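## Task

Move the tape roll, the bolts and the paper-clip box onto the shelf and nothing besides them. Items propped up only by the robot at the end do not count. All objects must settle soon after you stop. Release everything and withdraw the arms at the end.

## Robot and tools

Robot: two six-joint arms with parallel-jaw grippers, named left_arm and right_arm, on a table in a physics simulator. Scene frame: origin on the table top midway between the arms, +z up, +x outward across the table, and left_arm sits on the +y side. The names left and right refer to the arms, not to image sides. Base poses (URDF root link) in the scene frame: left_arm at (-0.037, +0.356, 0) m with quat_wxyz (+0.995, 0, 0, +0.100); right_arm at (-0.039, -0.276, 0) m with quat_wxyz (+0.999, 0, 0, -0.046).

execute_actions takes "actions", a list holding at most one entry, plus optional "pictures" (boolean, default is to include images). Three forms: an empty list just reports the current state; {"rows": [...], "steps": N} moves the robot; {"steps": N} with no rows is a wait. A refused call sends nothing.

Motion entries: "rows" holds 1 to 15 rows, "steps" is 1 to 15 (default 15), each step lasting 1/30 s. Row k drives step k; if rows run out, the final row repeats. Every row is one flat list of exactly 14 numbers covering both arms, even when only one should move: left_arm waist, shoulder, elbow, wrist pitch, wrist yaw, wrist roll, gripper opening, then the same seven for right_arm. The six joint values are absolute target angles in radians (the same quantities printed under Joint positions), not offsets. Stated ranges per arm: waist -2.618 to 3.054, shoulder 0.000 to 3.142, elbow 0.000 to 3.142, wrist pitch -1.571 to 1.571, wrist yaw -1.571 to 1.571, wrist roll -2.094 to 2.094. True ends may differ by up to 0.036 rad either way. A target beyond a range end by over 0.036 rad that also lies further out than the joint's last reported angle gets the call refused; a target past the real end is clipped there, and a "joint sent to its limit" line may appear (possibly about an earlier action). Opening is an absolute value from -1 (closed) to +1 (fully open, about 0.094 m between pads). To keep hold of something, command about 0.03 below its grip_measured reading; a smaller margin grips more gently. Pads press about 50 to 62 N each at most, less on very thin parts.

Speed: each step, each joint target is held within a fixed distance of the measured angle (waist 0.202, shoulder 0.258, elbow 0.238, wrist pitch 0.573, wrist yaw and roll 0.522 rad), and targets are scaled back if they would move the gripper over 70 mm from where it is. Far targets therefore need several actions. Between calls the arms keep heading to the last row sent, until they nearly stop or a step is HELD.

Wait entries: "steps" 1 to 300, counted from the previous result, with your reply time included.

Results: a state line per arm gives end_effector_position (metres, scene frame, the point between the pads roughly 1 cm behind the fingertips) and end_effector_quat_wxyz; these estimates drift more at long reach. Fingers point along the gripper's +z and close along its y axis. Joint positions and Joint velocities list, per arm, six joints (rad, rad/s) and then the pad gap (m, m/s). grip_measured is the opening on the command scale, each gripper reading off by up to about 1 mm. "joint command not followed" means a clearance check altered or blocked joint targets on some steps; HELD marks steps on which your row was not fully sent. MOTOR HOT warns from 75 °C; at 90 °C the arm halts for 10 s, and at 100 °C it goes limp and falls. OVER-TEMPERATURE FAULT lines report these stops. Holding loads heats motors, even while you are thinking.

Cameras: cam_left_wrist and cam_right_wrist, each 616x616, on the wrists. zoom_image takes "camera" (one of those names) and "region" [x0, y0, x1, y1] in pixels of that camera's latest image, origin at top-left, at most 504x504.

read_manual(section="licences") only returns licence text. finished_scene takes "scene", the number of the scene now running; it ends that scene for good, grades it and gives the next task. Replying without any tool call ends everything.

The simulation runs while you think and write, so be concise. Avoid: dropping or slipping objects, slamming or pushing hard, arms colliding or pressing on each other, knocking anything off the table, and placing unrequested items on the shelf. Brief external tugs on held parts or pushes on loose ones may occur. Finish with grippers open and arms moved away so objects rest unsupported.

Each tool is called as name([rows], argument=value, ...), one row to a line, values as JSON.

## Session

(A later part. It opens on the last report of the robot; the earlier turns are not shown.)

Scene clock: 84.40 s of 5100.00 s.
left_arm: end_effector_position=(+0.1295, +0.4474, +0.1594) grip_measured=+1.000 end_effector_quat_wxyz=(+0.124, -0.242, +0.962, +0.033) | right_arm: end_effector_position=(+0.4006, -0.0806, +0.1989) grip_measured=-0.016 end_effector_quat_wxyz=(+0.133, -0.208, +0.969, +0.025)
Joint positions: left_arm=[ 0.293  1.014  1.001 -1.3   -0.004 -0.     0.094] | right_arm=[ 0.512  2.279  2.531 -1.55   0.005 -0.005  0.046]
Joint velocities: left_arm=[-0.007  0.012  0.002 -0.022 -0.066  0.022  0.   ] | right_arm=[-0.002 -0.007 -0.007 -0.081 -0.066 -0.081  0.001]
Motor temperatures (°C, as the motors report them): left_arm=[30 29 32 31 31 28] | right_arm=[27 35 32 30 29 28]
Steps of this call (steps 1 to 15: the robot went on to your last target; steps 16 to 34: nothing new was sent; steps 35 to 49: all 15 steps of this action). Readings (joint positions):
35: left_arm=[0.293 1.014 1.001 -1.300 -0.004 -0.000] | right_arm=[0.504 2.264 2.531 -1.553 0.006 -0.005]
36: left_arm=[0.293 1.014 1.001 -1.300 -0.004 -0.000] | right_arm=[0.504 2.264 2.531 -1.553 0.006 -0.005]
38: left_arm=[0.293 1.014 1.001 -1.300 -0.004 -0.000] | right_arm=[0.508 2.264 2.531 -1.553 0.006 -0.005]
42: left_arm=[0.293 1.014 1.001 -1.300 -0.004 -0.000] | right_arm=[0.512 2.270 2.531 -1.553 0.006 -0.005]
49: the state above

Contact. Release and retreat.

execute_actions([
  {"rows":[[0.3,1.0,1.0,-1.3,0,0,1,0.52,2.28,2.55,-1.56,0,0,0.1],[0.3,1.0,1.0,-1.3,0,0,1,0.52,2.28,2.55,-1.56,0,0,0.3],[0.3,1.0,1.0,-1.3,0,0,1,0.52,2.28,2.55,-1.56,0,0,0.3],[0.3,1.0,1.0,-1.3,0,0,1,0.52,2.28,2.55,-1.56,0,0,0.3],[0.3,1.0,1.0,-1.3,0,0,1,0.52,2.28,2.55,-1.56,0,0,0.3],[0.3,1.0,1.0,-1.3,0,0,1,0.52,2.2,2.55,-1.56,0,0,0.3],[0.3,1.0,1.0,-1.3,0,0,1,0.52,2.1,2.5,-1.56,0,0,0.3],[0.3,1.0,1.0,-1.3,0,0,1,0.52,2.0,2.45,-1.56,0,0,0.3],[0.3,1.0,1.0,-1.3,0,0,1,0.52,1.8,2.3,-1.5,0,0,0.3]],"steps":15},
], pictures=false)

execute_actions([
  {"rows":[[0.3,1.0,1.0,-1.3,0,0,1,0.52,1.5,2.0,-1.5,0,0,0.3]],"steps":15},
])

Scene clock: 85.90 s of 5100.00 s.
left_arm: end_effector_position=(+0.1295, +0.4474, +0.1594) grip_measured=+1.000 end_effector_quat_wxyz=(+0.124, -0.242, +0.962, +0.033) | right_arm: end_effector_position=(+0.3336, -0.1104, +0.3264) grip_measured=+0.298 end_effector_quat_wxyz=(+0.261, -0.202, +0.943, +0.052)
Joint positions: left_arm=[ 0.293  1.014  1.001 -1.3   -0.004 -0.     0.094] | right_arm=[ 0.512  1.842  2.324 -1.514  0.005 -0.005  0.061]
Joint velocities: left_arm=[ 0.022 -0.012 -0.012  0.007  0.022  0.022  0.   ] | right_arm=[-0.027 -1.346 -0.002  0.125  0.051  0.007  0.001]
Motor temperatures (°C, as the motors report them): left_arm=[30 29 32 31 31 28] | right_arm=[27 36 32 30 29 28]
Steps of this call (steps 1 to 15: the robot went on to your last target; steps 16 to 30: nothing new was sent; steps 31 to 45: all 15 steps of this action). Readings (joint positions):
31: left_arm=[0.293 1.014 1.001 -1.300 -0.004 -0.000] | right_arm=[0.512 2.279 2.531 -1.550 0.005 -0.005]
32: left_arm=[0.293 1.014 1.001 -1.300 -0.004 -0.000] | right_arm=[0.512 2.279 2.531 -1.551 0.005 -0.005]
34: left_arm=[0.293 1.014 1.001 -1.300 -0.004 -0.000] | right_arm=[0.512 2.279 2.531 -1.551 0.005 -0.005]
38: left_arm=[0.293 1.014 1.001 -1.300 -0.004 -0.000] | right_arm=[0.512 2.225 2.494 -1.548 0.005 -0.005]
45: the state above

Scene clock: 86.40 s of 5100.00 s.
left_arm: end_effector_position=(+0.1295, +0.4474, +0.1594) grip_measured=+1.000 end_effector_quat_wxyz=(+0.124, -0.242, +0.962, +0.033) | right_arm: end_effector_position=(+0.2552, -0.1453, +0.3465) grip_measured=+0.298 end_effector_quat_wxyz=(+0.280, -0.201, +0.937, +0.056)
Joint positions: left_arm=[ 0.293  1.014  1.001 -1.3   -0.004 -0.     0.094] | right_arm=[ 0.512  1.502  2.015 -1.505  0.005 -0.005  0.061]
Joint velocities: left_arm=[ 0.007 -0.007 -0.007 -0.022  0.051  0.022  0.   ] | right_arm=[-0.007  0.183 -0.095 -0.007 -0.007 -0.037 -0.001]
Motor temperatures (°C, as the motors report them): left_arm=[30 29 32 31 31 28] | right_arm=[27 36 32 30 29 28]
Steps of this call (steps 1 to 15: all 15 steps of this action). Readings (joint positions):
1: left_arm=[0.293 1.014 1.001 -1.300 -0.004 -0.000] | right_arm=[0.512 1.766 2.271 -1.479 0.005 -0.005]
2: left_arm=[0.293 1.014 1.001 -1.300 -0.004 -0.000] | right_arm=[0.512 1.678 2.189 -1.459 0.005 -0.005]
4: left_arm=[0.293 1.014 1.001 -1.300 -0.004 -0.000] | right_arm=[0.512 1.533 2.081 -1.484 0.005 -0.005]
8: left_arm=[0.293 1.014 1.001 -1.300 -0.004 -0.000] | right_arm=[0.512 1.448 2.059 -1.508 0.005 -0.005]
15: the state above

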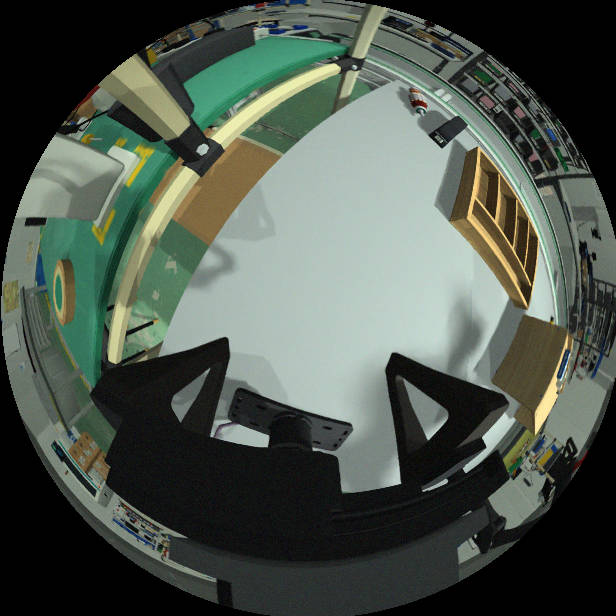

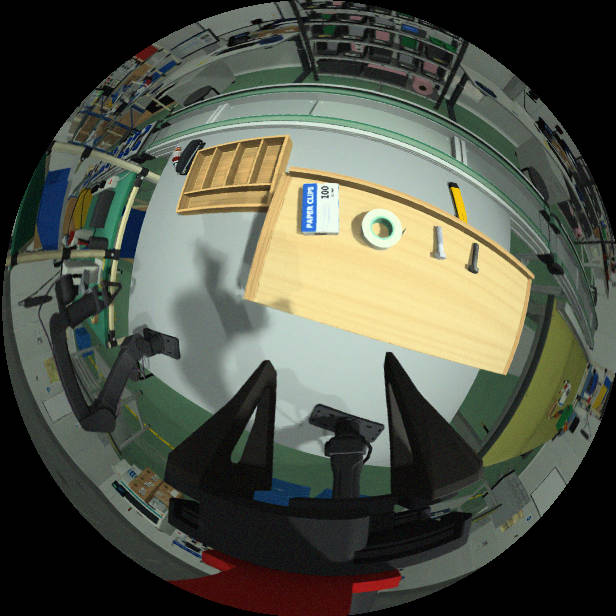

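finished_scene(scene=2)

The scene is finished: the task was done.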